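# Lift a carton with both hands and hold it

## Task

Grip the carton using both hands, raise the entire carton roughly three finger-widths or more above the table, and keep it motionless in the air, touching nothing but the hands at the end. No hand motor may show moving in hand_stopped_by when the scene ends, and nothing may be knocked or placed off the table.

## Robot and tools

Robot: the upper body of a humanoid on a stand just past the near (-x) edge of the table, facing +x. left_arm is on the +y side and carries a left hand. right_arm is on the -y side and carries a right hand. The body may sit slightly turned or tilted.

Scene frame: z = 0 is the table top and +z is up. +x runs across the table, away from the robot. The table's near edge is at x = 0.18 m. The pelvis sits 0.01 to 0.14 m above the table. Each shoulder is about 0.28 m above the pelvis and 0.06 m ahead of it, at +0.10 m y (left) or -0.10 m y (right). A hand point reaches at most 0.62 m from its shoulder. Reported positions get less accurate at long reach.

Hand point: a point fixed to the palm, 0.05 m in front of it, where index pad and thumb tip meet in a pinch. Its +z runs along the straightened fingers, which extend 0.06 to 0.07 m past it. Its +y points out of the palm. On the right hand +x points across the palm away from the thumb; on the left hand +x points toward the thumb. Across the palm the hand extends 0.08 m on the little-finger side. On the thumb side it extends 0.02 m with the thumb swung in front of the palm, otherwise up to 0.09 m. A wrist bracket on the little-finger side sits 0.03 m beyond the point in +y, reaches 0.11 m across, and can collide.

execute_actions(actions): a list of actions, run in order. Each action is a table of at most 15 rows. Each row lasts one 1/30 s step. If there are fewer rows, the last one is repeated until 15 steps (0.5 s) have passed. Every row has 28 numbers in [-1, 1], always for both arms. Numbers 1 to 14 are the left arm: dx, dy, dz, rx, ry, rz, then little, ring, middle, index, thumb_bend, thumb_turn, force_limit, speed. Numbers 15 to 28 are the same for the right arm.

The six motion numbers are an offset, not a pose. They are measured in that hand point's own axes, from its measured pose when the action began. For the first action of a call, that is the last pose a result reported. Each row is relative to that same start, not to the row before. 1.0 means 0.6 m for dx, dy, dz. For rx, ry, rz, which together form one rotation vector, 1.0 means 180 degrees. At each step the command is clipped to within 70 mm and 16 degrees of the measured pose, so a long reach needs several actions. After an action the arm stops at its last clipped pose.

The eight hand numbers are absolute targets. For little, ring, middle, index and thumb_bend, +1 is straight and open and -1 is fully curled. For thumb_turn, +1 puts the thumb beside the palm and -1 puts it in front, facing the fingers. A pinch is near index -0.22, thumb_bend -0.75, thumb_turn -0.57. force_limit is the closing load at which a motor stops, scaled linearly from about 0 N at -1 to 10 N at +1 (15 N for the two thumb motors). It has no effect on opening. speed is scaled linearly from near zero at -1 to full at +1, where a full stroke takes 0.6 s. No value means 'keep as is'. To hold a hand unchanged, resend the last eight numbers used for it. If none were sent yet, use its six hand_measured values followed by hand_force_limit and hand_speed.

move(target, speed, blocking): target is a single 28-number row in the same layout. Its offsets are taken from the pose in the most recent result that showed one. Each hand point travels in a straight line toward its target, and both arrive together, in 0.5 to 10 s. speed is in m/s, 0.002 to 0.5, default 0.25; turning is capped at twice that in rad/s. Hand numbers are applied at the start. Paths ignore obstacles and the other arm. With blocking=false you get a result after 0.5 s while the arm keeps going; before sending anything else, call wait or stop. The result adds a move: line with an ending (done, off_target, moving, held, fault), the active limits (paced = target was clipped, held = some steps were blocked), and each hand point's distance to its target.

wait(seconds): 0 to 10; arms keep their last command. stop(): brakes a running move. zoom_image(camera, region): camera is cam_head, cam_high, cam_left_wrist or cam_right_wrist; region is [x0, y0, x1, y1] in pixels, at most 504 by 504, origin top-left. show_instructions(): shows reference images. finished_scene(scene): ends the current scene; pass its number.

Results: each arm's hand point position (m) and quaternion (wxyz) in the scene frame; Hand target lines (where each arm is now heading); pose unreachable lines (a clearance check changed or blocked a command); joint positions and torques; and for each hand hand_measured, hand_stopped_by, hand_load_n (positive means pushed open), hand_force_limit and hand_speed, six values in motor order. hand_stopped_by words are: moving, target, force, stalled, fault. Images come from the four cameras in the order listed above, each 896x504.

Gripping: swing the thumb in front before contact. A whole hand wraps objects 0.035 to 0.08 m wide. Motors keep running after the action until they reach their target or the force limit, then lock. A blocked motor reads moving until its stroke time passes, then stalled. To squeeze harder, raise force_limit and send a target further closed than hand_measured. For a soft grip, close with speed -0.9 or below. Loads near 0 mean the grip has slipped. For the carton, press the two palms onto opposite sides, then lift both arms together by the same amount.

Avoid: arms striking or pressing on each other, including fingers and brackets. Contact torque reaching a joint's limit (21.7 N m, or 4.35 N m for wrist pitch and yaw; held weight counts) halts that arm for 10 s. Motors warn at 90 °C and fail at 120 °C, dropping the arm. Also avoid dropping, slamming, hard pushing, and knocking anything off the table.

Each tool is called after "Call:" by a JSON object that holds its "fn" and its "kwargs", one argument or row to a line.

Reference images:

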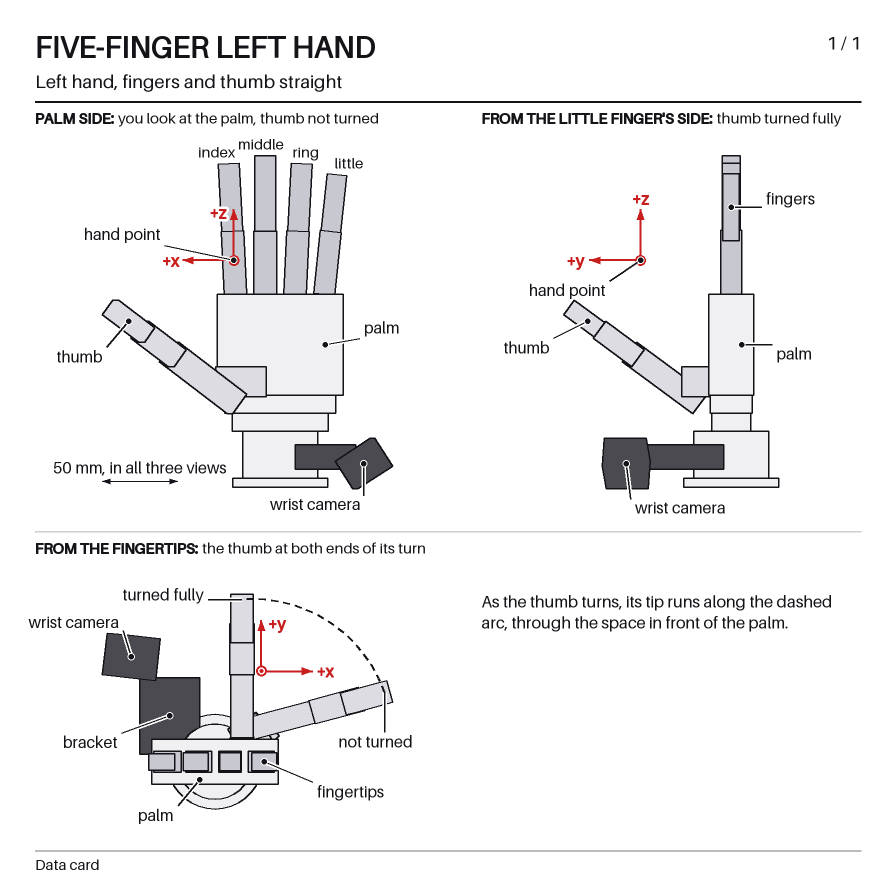

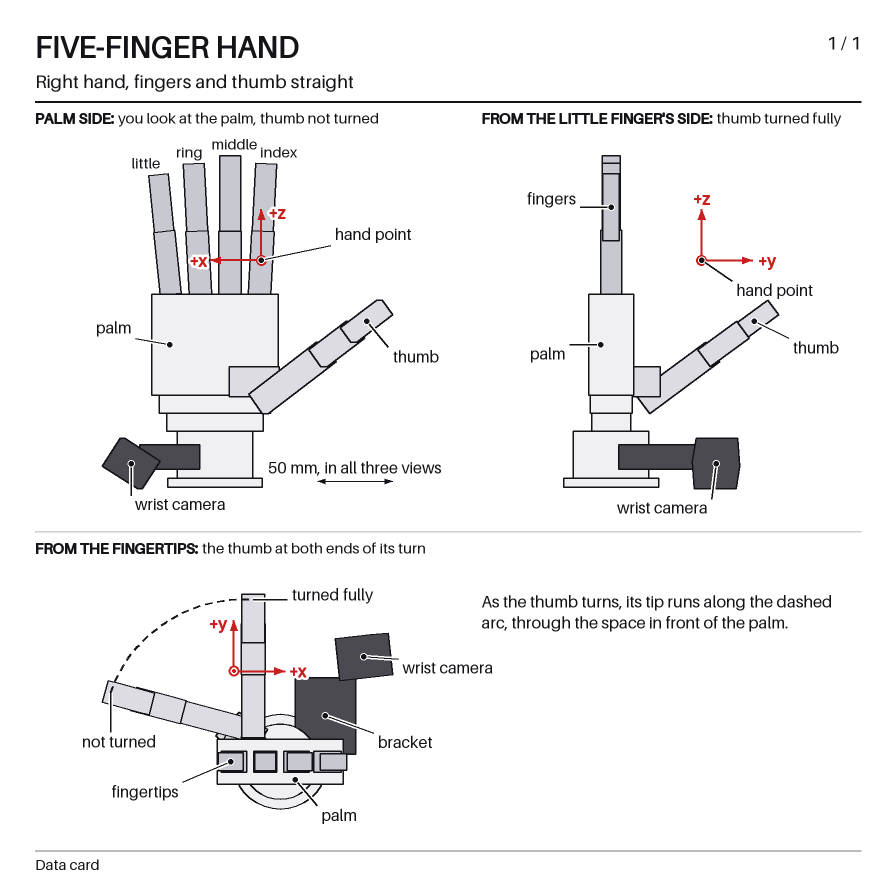

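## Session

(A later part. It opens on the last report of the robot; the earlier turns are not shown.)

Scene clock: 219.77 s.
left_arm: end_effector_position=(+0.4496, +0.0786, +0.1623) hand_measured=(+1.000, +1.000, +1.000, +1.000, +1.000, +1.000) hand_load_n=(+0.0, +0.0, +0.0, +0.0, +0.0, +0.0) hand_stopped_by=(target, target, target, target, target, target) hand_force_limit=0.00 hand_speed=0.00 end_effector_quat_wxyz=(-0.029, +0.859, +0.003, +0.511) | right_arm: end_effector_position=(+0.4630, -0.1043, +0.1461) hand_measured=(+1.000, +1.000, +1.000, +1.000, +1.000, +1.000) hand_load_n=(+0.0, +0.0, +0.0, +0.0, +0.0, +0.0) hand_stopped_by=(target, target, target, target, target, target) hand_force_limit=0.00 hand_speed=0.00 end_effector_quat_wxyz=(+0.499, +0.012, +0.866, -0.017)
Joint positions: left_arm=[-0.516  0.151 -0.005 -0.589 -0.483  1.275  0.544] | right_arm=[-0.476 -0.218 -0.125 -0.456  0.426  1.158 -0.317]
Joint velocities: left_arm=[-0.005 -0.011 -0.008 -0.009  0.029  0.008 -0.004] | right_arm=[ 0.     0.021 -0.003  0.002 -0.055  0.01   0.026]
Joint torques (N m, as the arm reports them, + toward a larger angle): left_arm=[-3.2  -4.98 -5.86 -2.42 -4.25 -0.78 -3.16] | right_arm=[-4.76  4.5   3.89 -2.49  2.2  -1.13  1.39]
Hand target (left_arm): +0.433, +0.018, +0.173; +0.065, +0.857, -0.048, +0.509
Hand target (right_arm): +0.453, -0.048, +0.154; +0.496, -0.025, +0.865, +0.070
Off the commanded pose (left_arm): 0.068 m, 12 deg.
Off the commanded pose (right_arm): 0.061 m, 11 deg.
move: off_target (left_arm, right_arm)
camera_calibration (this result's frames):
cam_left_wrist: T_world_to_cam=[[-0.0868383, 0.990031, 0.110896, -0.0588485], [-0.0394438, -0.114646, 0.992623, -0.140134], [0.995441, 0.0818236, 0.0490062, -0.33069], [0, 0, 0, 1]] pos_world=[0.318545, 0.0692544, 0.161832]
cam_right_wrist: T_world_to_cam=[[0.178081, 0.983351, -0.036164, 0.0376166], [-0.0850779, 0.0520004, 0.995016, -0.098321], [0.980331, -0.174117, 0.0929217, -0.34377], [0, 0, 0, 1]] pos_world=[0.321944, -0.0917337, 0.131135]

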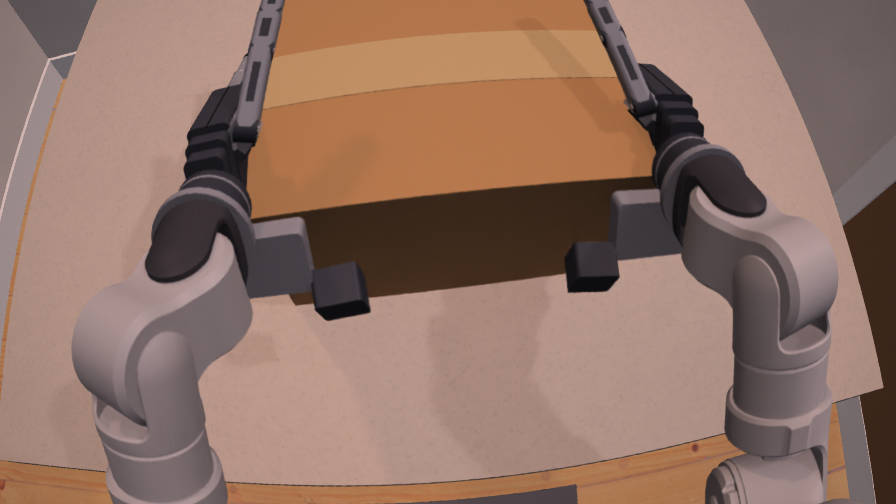

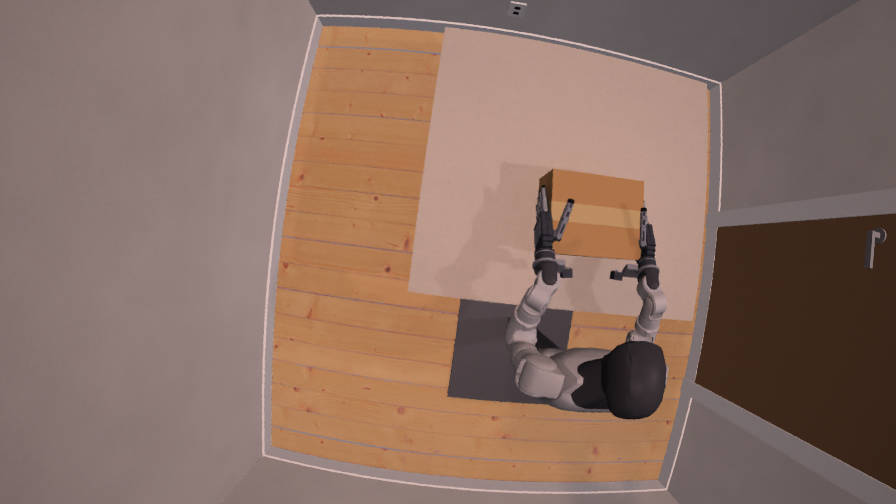

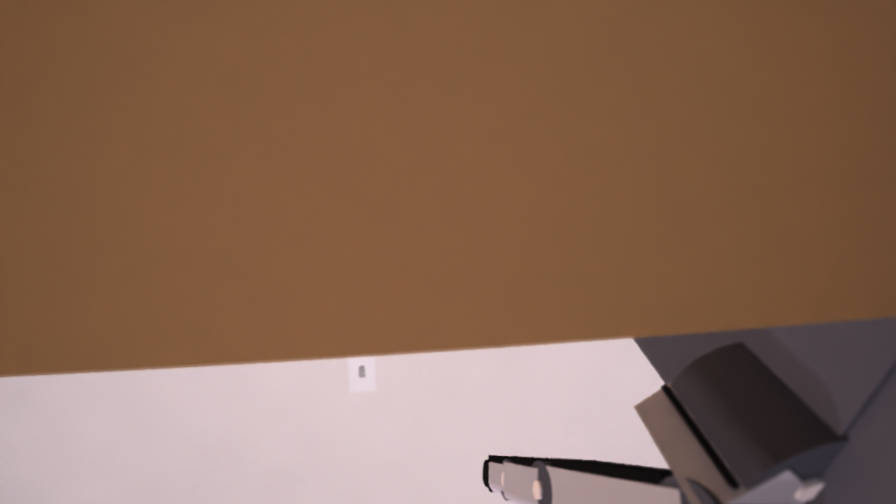

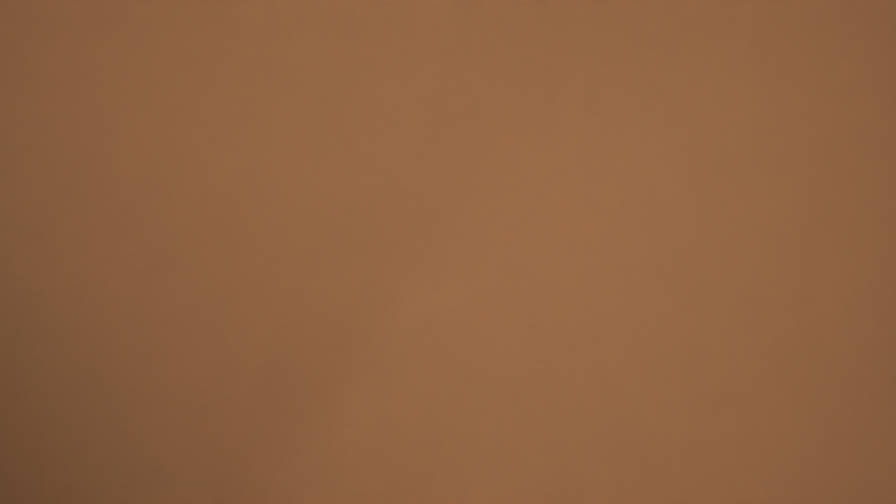

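Call:
{"fn": "execute_actions", "kwargs": {
  "actions": [
    [[0.005,0.095,-0.025,-0.06,0,0,0.3,0.3,0.3,0.3,1,1,-0.4,-0.8,0.004,0.097,-0.025,-0.06,0,0,0.3,0.3,0.3,0.3,1,1,-0.4,-0.8]]
  ]
}}

Call:
{"fn": "wait", "kwargs": {
  "seconds": 1
}}

Call:
{"fn": "execute_actions", "kwargs": {
  "actions": [
    [[0.022,0.095,-0.04,-0.06,0.008,0.004,0.25,0.25,0.25,0.25,1,1,-0.4,-0.8,-0.024,0.097,-0.038,-0.06,-0.008,-0.002,0.25,0.25,0.25,0.25,1,1,-0.4,-0.8]]
  ]
}}

Scene clock: 235.63 s.
left_arm: end_effector_position=(+0.4500, +0.0796, +0.1615) hand_measured=(+0.868, +0.868, +0.868, +0.868, +1.000, +1.000) hand_load_n=(+0.0, +0.5, +3.0, +0.0, +0.0, +0.0) hand_stopped_by=(moving, moving, moving, moving, target, target) hand_force_limit=-0.40 hand_speed=-0.80 end_effector_quat_wxyz=(-0.034, +0.860, -0.001, +0.509) | right_arm: end_effector_position=(+0.4601, -0.1025, +0.1462) hand_measured=(+0.868, +0.868, +0.868, +0.868, +1.000, +1.000) hand_load_n=(+0.0, +0.0, +0.0, +0.0, +0.0, +0.0) hand_stopped_by=(moving, moving, moving, moving, target, target) hand_force_limit=-0.40 hand_speed=-0.80 end_effector_quat_wxyz=(+0.501, +0.005, +0.865, -0.017)
Joint positions: left_arm=[-0.523  0.153 -0.005 -0.588 -0.47   1.288  0.537] | right_arm=[-0.464 -0.216 -0.118 -0.475  0.404  1.16  -0.296]
Joint velocities: left_arm=[-0.017 -0.034  0.008  0.002  0.078  0.025  0.021] | right_arm=[ 0.029  0.031  0.023 -0.051  0.     0.023  0.017]
Joint torques (N m, as the arm reports them, + toward a larger angle): left_arm=[-3.29 -4.45 -4.88 -2.88 -4.45 -0.88 -2.88] | right_arm=[-3.58  3.49  3.74 -3.13  2.02 -1.    1.44]
Hand target (left_arm): +0.437, +0.025, +0.173; +0.051, +0.857, -0.046, +0.511
Hand target (right_arm): +0.448, -0.049, +0.153; +0.497, -0.033, +0.864, +0.066
Off the commanded pose (left_arm): 0.060 m, 11 deg.
Off the commanded pose (right_arm): 0.058 m, 11 deg.
camera_calibration (this result's frames):
cam_left_wrist: T_world_to_cam=[[-0.0851561, 0.988702, 0.123358, -0.0623402], [-0.035633, -0.126751, 0.991294, -0.139821], [0.99573, 0.0800192, 0.046024, -0.33066], [0, 0, 0, 1]] pos_world=[0.318958, 0.0703727, 0.161512]
cam_right_wrist: T_world_to_cam=[[0.166756, 0.985016, -0.0439964, 0.0428277], [-0.0900845, 0.0596549, 0.994146, -0.0955408], [0.981874, -0.161817, 0.0986825, -0.340926], [0, 0, 0, 1]] pos_world=[0.318998, -0.091654, 0.130509]

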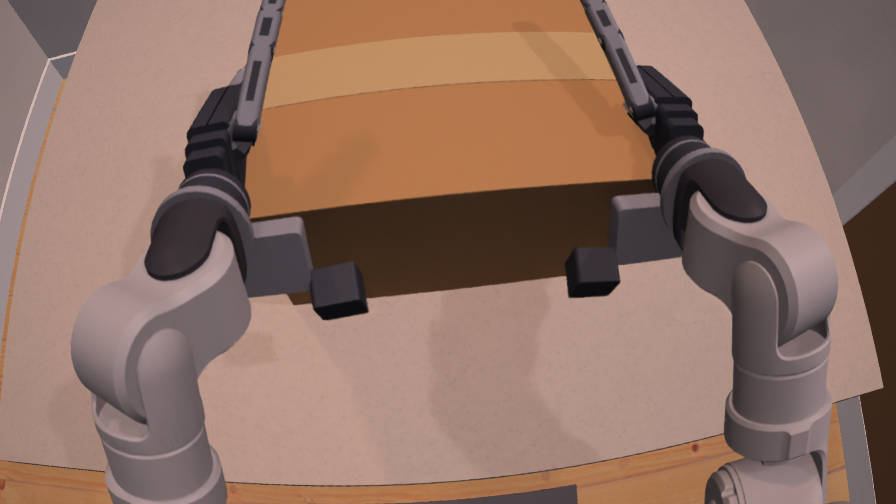

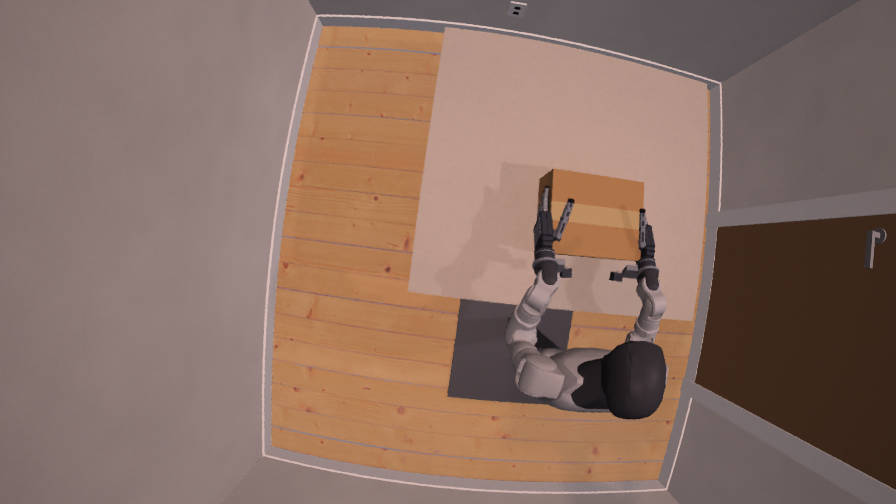

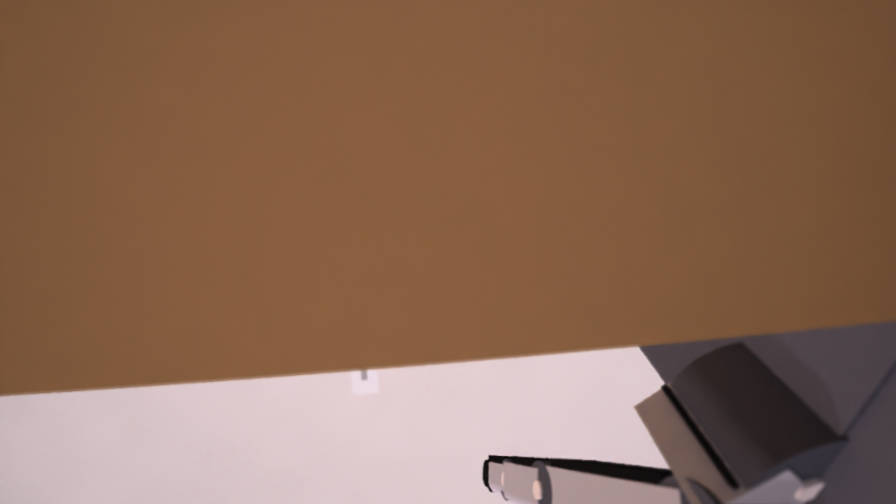

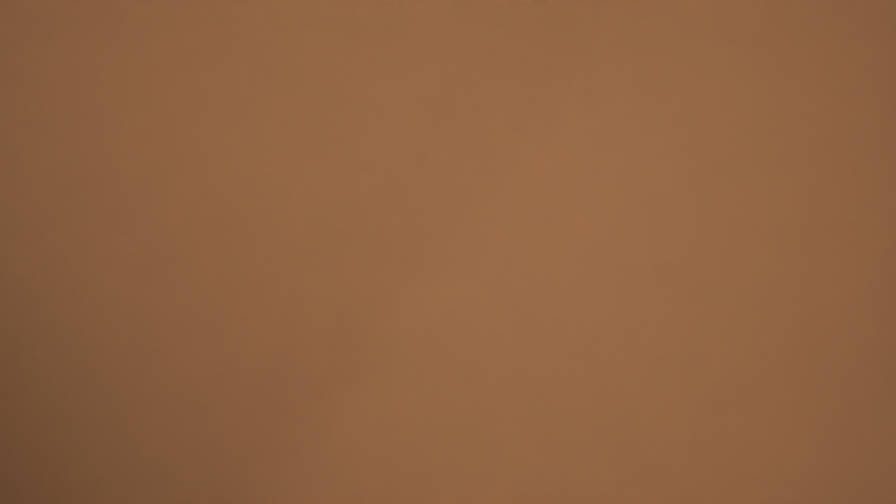

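Scene clock: 236.63 s.
left_arm: end_effector_position=(+0.4503, +0.0804, +0.1613) hand_measured=(+0.836, +0.846, +0.858, +0.836, +1.000, +1.000) hand_load_n=(+2.5, +2.0, +1.0, +3.5, +0.0, +0.0) hand_stopped_by=(force, force, force, force, target, target) hand_force_limit=-0.40 hand_speed=-0.80 end_effector_quat_wxyz=(-0.036, +0.860, -0.000, +0.509) | right_arm: end_effector_position=(+0.4600, -0.1030, +0.1455) hand_measured=(+0.736, +0.770, +0.802, +0.802, +1.000, +1.000) hand_load_n=(+4.5, +3.0, +1.0, +0.5, +0.0, +0.0) hand_stopped_by=(force, force, force, force, target, target) hand_force_limit=-0.40 hand_speed=-0.80 end_effector_quat_wxyz=(+0.501, +0.005, +0.865, -0.022)
Joint positions: left_arm=[-0.525  0.151 -0.005 -0.587 -0.466  1.29   0.539] | right_arm=[-0.462 -0.211 -0.113 -0.477  0.392  1.161 -0.301]
Joint velocities: left_arm=[-0.006  0.     0.014  0.     0.006  0.     0.   ] | right_arm=[-0.005  0.02  -0.002  0.005  0.     0.     0.   ]
Joint torques (N m, as the arm reports them, + toward a larger angle): left_arm=[-3.22 -4.52 -5.13 -2.56 -4.03 -0.94 -2.93] | right_arm=[-4.02  2.94  3.2  -2.91  2.35 -1.03  1.63]
Hand target (left_arm): +0.437, +0.025, +0.173; +0.051, +0.857, -0.046, +0.511
Hand target (right_arm): +0.448, -0.049, +0.153; +0.497, -0.033, +0.864, +0.066
Off the commanded pose (left_arm): 0.061 m, 11 deg.
Off the commanded pose (right_arm): 0.058 m, 11 deg.
wait: 1.00 s; at rest by 0.53 s
camera_calibration (this result's frames):
cam_left_wrist: T_world_to_cam=[[-0.0890095, 0.987957, 0.126566, -0.0618433], [-0.0346802, -0.130068, 0.990898, -0.139589], [0.995427, 0.0838101, 0.0458398, -0.331197], [0, 0, 0, 1]] pos_world=[0.319337, 0.0707001, 0.161328]
cam_right_wrist: T_world_to_cam=[[0.171822, 0.983736, -0.0523448, 0.0420348], [-0.090294, 0.0686378, 0.993547, -0.0937482], [0.980981, -0.165987, 0.100619, -0.341149], [0, 0, 0, 1]] pos_world=[0.318974, -0.0915427, 0.12967]

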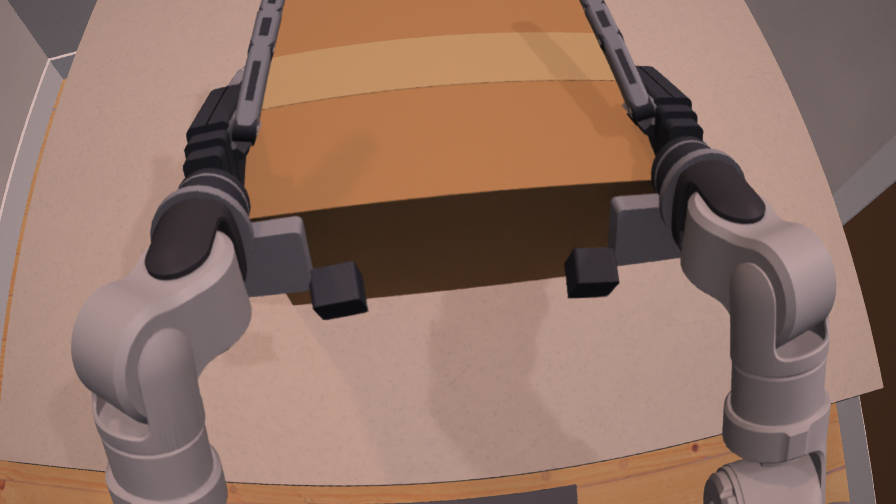

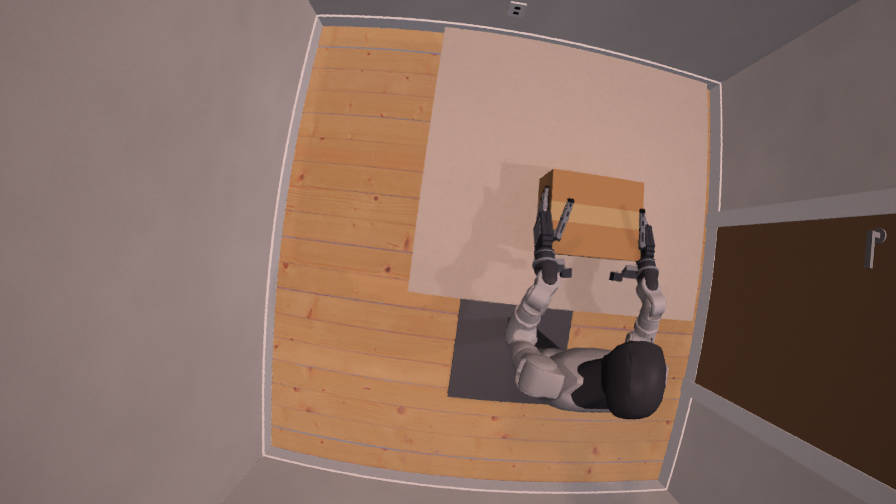

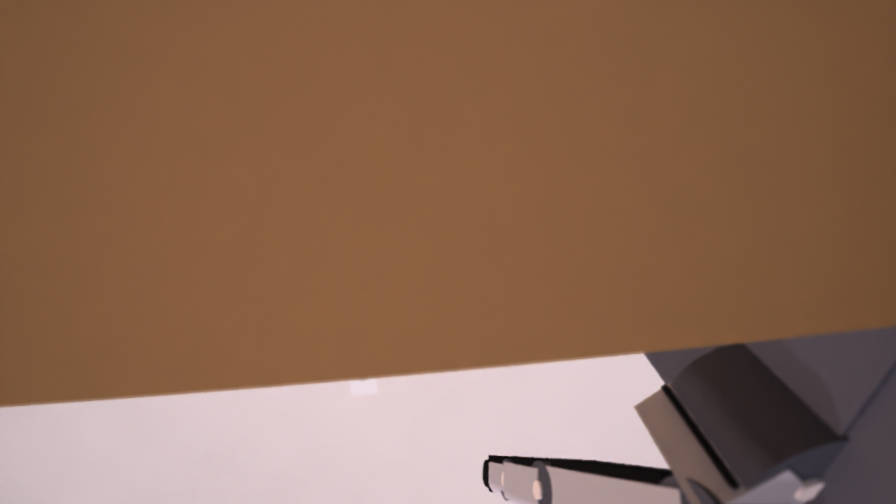

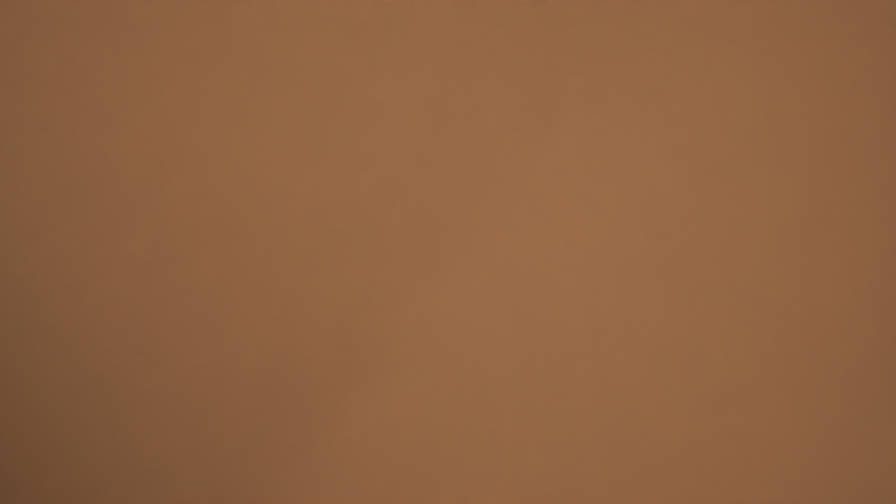

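Scene clock: 237.13 s.
left_arm: end_effector_position=(+0.4489, +0.0802, +0.1752) hand_measured=(+0.804, +0.826, +0.848, +0.836, +1.000, +1.000) hand_load_n=(+5.5, +3.0, +1.0, +2.0, +0.0, +0.0) hand_stopped_by=(force, force, force, force, target, target) hand_force_limit=-0.40 hand_speed=-0.80 end_effector_quat_wxyz=(-0.043, +0.854, -0.004, +0.519) | right_arm: end_effector_position=(+0.4584, -0.1037, +0.1607) hand_measured=(+0.736, +0.760, +0.784, +0.782, +1.000, +1.000) hand_load_n=(+0.0, +1.5, +4.0, +3.5, +0.0, +0.0) hand_stopped_by=(force, force, force, force, target, target) hand_force_limit=-0.40 hand_speed=-0.80 end_effector_quat_wxyz=(+0.510, +0.002, +0.859, -0.031)
Joint positions: left_arm=[-0.552  0.139  0.009 -0.644 -0.462  1.36   0.553] | right_arm=[-0.485 -0.202 -0.131 -0.551  0.38   1.24  -0.311]
Joint velocities: left_arm=[-0.011 -0.015 -0.009 -0.002  0.014  0.032  0.   ] | right_arm=[-0.005  0.031 -0.02   0.    -0.026  0.034  0.017]
Joint torques (N m, as the arm reports them, + toward a larger angle): left_arm=[-4.26 -4.3  -3.9  -3.64 -4.13 -2.03 -3.36] | right_arm=[-5.51  3.38  3.1  -4.07  2.91 -2.29  1.96]
Hand target (left_arm): +0.435, +0.026, +0.185; +0.040, +0.852, -0.053, +0.520
Hand target (right_arm): +0.446, -0.047, +0.169; +0.509, -0.044, +0.857, +0.059
Off the commanded pose (left_arm): 0.060 m, 11 deg.
Off the commanded pose (right_arm): 0.061 m, 12 deg.
camera_calibration (this result's frames):
cam_left_wrist: T_world_to_cam=[[-0.0911657, 0.98588, 0.140464, -0.0647931], [-0.0572154, -0.146004, 0.987628, -0.141464], [0.994191, 0.0820012, 0.0697181, -0.333841], [0, 0, 0, 1]] pos_world=[0.317901, 0.0705993, 0.172089]
cam_right_wrist: T_world_to_cam=[[0.177065, 0.981908, -0.0671216, 0.0435805], [-0.110907, 0.0876712, 0.989956, -0.096946], [0.97793, -0.167842, 0.124424, -0.34384], [0, 0, 0, 1]] pos_world=[0.317783, -0.0920034, 0.141679]

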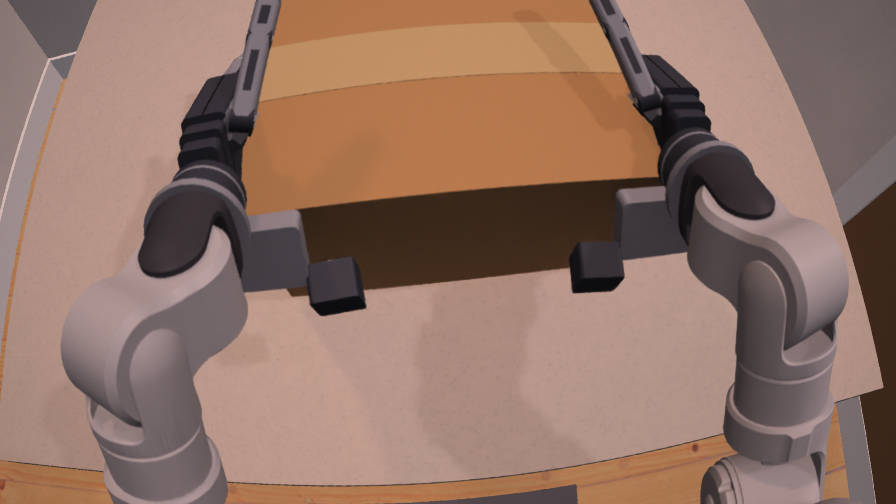

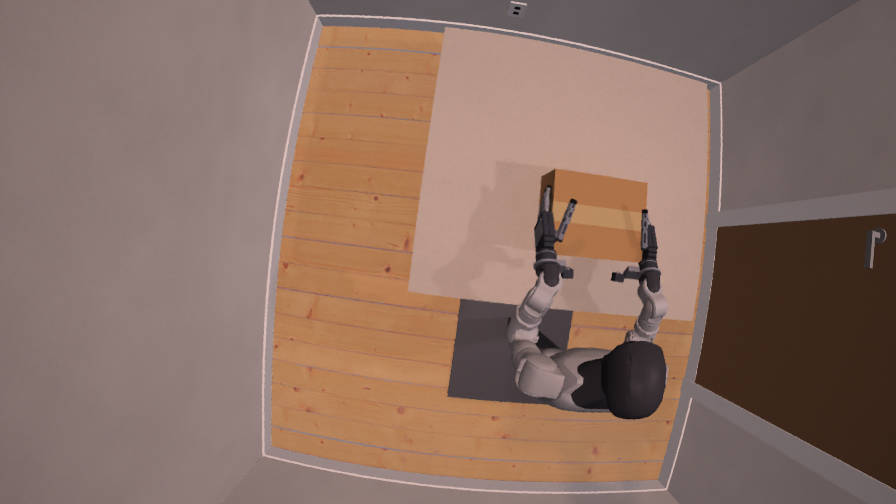

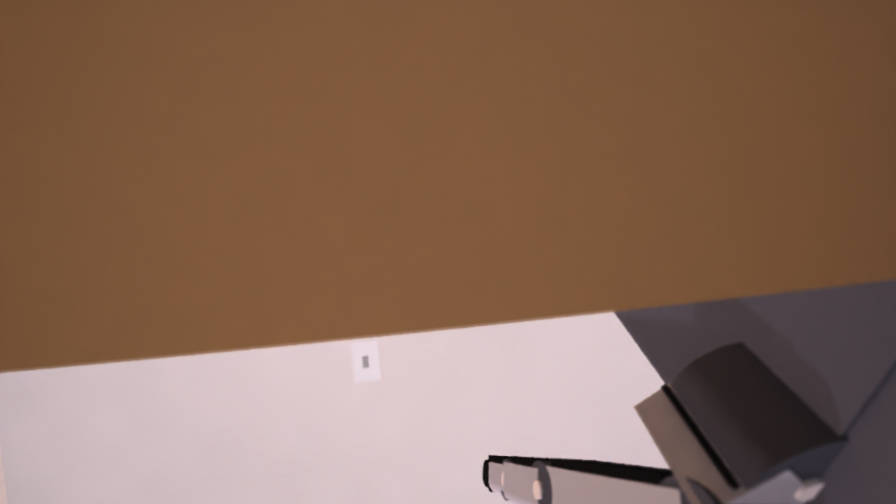

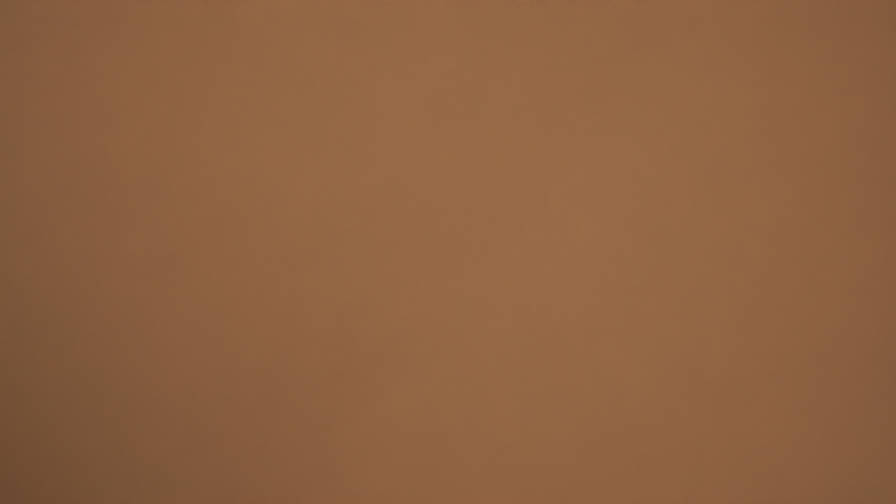

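Call:
{"fn": "execute_actions", "kwargs": {
  "actions": [
    [[0.027,0.097,-0.03,-0.058,0.008,0.002,0.25,0.25,0.22,0.25,1,1,-0.4,-0.8,-0.027,0.095,-0.028,-0.06,-0.008,0,0.22,0.22,0.25,0.25,1,1,-0.4,-0.8]]
  ]
}}

Scene clock: 240.83 s.
left_arm: end_effector_position=(+0.4532, +0.0781, +0.1886) hand_measured=(+0.804, +0.826, +0.830, +0.836, +1.000, +1.000) hand_load_n=(+0.5, +0.5, +4.5, +0.5, +0.0, +0.0) hand_stopped_by=(force, force, force, force, target, target) hand_force_limit=-0.40 hand_speed=-0.80 end_effector_quat_wxyz=(-0.047, +0.848, -0.004, +0.527) | right_arm: end_effector_position=(+0.4621, -0.1070, +0.1731) hand_measured=(+0.694, +0.740, +0.782, +0.782, +1.000, +1.000) hand_load_n=(+4.0, +1.5, +0.0, +0.5, +0.0, +0.0) hand_stopped_by=(force, force, force, force, target, target) hand_force_limit=-0.40 hand_speed=-0.80 end_effector_quat_wxyz=(+0.518, +0.003, +0.855, -0.040)
Joint positions: left_arm=[-0.605  0.12   0.021 -0.657 -0.454  1.408  0.568] | right_arm=[-0.526 -0.197 -0.153 -0.577  0.357  1.295 -0.304]
Joint velocities: left_arm=[ 0.005  0.     0.005 -0.006  0.026  0.002 -0.009] | right_arm=[ 0.     0.014  0.003  0.003 -0.049  0.     0.039]
Joint torques (N m, as the arm reports them, + toward a larger angle): left_arm=[-4.08 -4.75 -4.66 -3.1  -4.66 -2.05 -3.  ] | right_arm=[-5.76  3.92  3.35 -4.03  2.29 -2.26  1.82]
Hand target (left_arm): +0.440, +0.025, +0.197; +0.032, +0.846, -0.053, +0.529
Hand target (right_arm): +0.450, -0.048, +0.182; +0.518, -0.045, +0.853, +0.051
Off the commanded pose (left_arm): 0.059 m, 11 deg.
Off the commanded pose (right_arm): 0.063 m, 12 deg.
camera_calibration (this result's frames):
cam_left_wrist: T_world_to_cam=[[-0.0974643, 0.984586, 0.14523, -0.0621258], [-0.0771799, -0.152962, 0.985214, -0.14469], [0.992242, 0.0848143, 0.0908986, -0.342182], [0, 0, 0, 1]] pos_world=[0.322305, 0.068058, 0.182677]
cam_right_wrist: T_world_to_cam=[[0.187806, 0.979181, -0.0770251, 0.043511], [-0.126665, 0.101911, 0.986697, -0.0991018], [0.974005, -0.175551, 0.143168, -0.35174], [0, 0, 0, 1]] pos_world=[0.321872, -0.094254, 0.151493]

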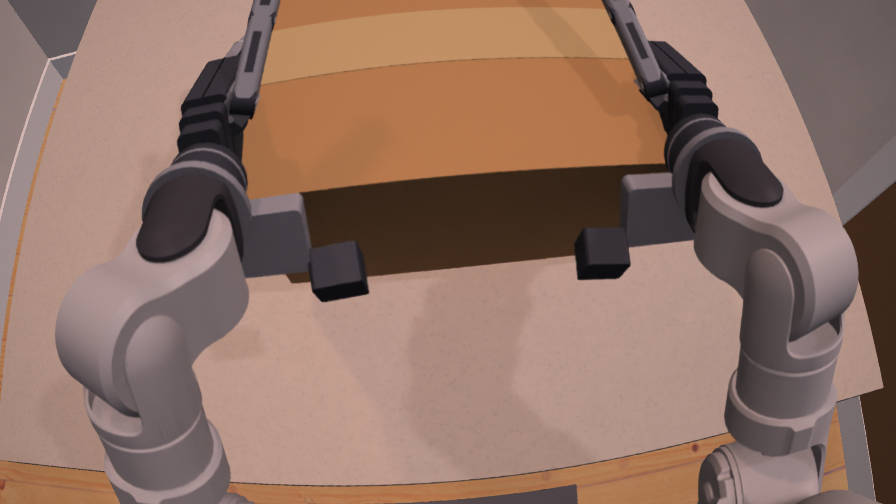

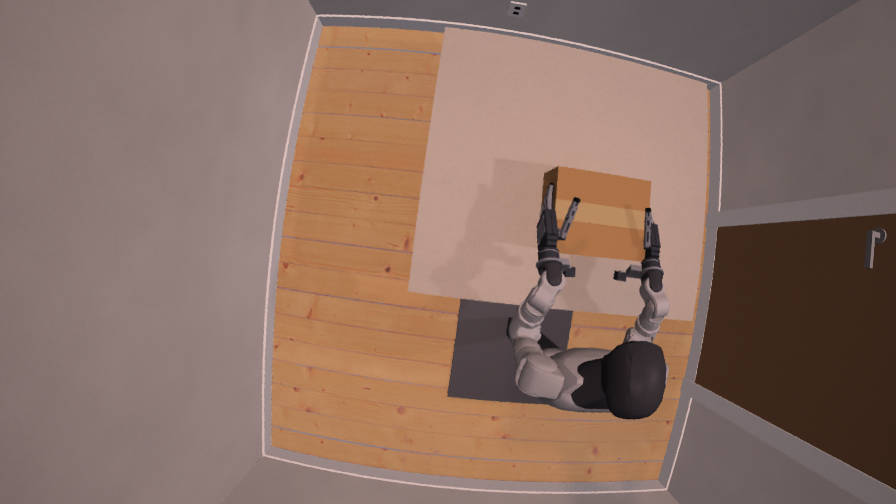

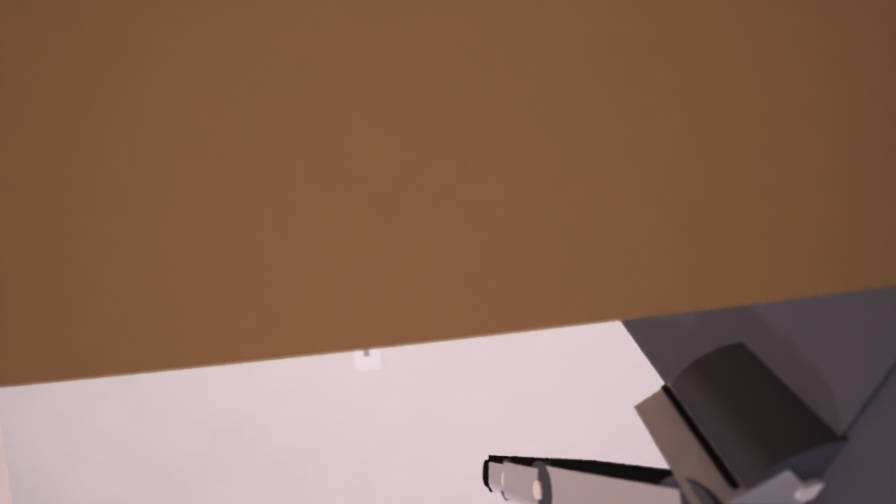

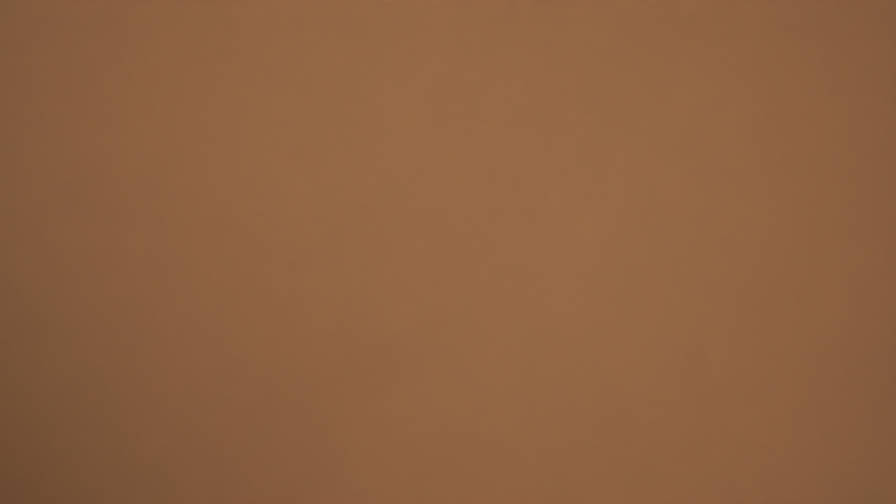

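Call:
{"fn": "execute_actions", "kwargs": {
  "actions": [
    [[0.027,0.095,-0.03,-0.063,0.008,0.002,0.25,0.2,0.22,0.2,1,1,-0.5,-0.8,-0.027,0.099,-0.028,-0.066,-0.008,0,0.22,0.22,0.2,0.2,1,1,-0.5,-0.8]]
  ]
}}

Scene clock: 243.27 s.
left_arm: end_effector_position=(+0.4581, +0.0785, +0.2022) hand_measured=(+0.804, +0.806, +0.830, +0.826, +1.000, +1.000) hand_load_n=(+0.5, +5.0, +3.0, +1.0, +0.0, +0.0) hand_stopped_by=(force, force, force, force, target, target) hand_force_limit=-0.50 hand_speed=-0.80 end_effector_quat_wxyz=(-0.047, +0.842, -0.004, +0.537) | right_arm: end_effector_position=(+0.4665, -0.1072, +0.1850) hand_measured=(+0.694, +0.740, +0.764, +0.772, +1.000, +1.000) hand_load_n=(+1.0, +0.5, +4.5, +2.5, +0.0, +0.0) hand_stopped_by=(force, force, force, force, target, target) hand_force_limit=-0.50 hand_speed=-0.80 end_effector_quat_wxyz=(+0.524, +0.003, +0.851, -0.039)
Joint positions: left_arm=[-0.657  0.115  0.044 -0.663 -0.451  1.447  0.564] | right_arm=[-0.572 -0.195 -0.173 -0.586  0.34   1.337 -0.287]
Joint velocities: left_arm=[-0.006  0.003  0.014 -0.005  0.003  0.001 -0.008] | right_arm=[ 0.018  0.005  0.    -0.005 -0.04   0.     0.033]
Joint torques (N m, as the arm reports them, + toward a larger angle): left_arm=[-4.23 -4.62 -4.79 -3.01 -4.39 -2.06 -3.4 ] | right_arm=[-5.85  3.08  3.34 -3.83  2.57 -2.34  1.97]
Hand target (left_arm): +0.444, +0.024, +0.210; +0.034, +0.841, -0.058, +0.537
Hand target (right_arm): +0.454, -0.049, +0.193; +0.525, -0.049, +0.848, +0.051
Off the commanded pose (left_arm): 0.061 m, 11 deg.
Off the commanded pose (right_arm): 0.062 m, 12 deg.
camera_calibration (this result's frames):
cam_left_wrist: T_world_to_cam=[[-0.100688, 0.984371, 0.144486, -0.0624031], [-0.0988973, -0.154408, 0.983045, -0.147162], [0.989991, 0.0846914, 0.112899, -0.351804], [0, 0, 0, 1]] pos_world=[0.327446, 0.0684998, 0.193401]
cam_right_wrist: T_world_to_cam=[[0.187235, 0.979475, -0.0746402, 0.0436207], [-0.142764, 0.10231, 0.984455, -0.102329], [0.971886, -0.173668, 0.158989, -0.35958], [0, 0, 0, 1]] pos_world=[0.326694, -0.0947037, 0.161163]

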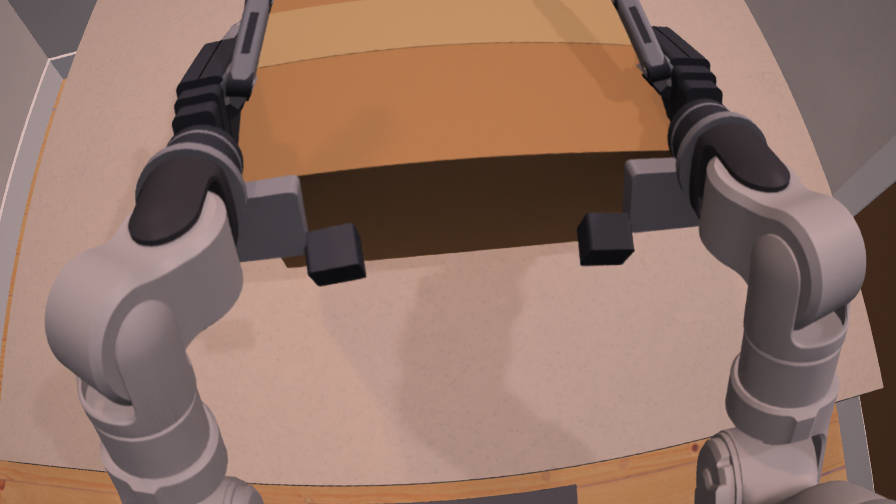

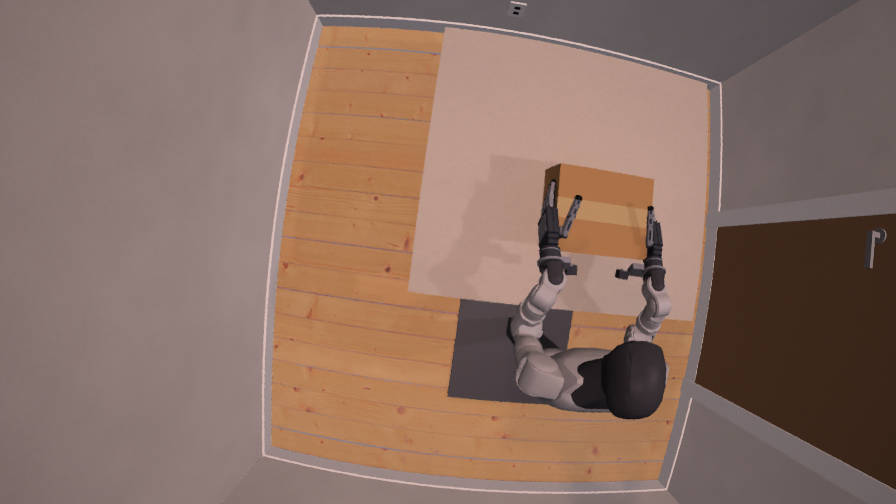

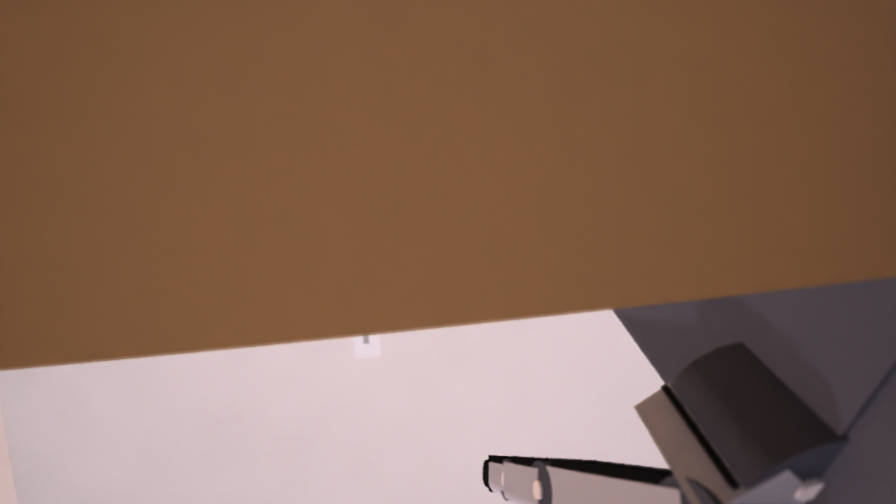

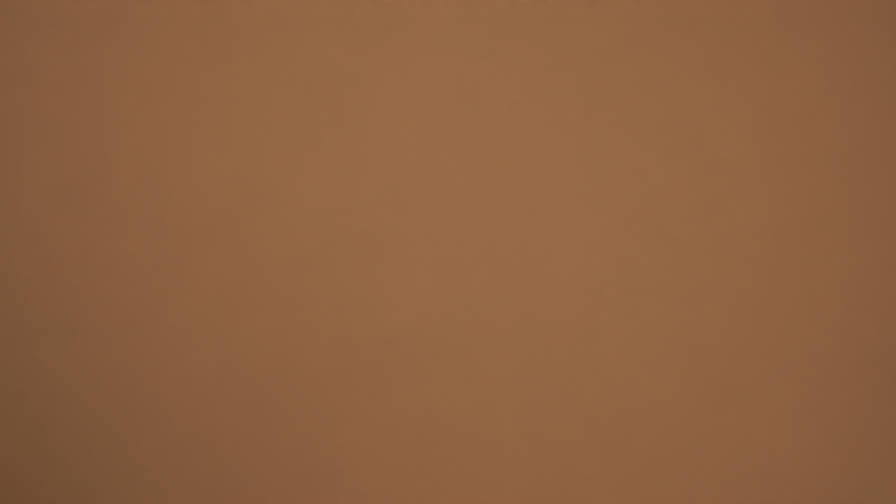

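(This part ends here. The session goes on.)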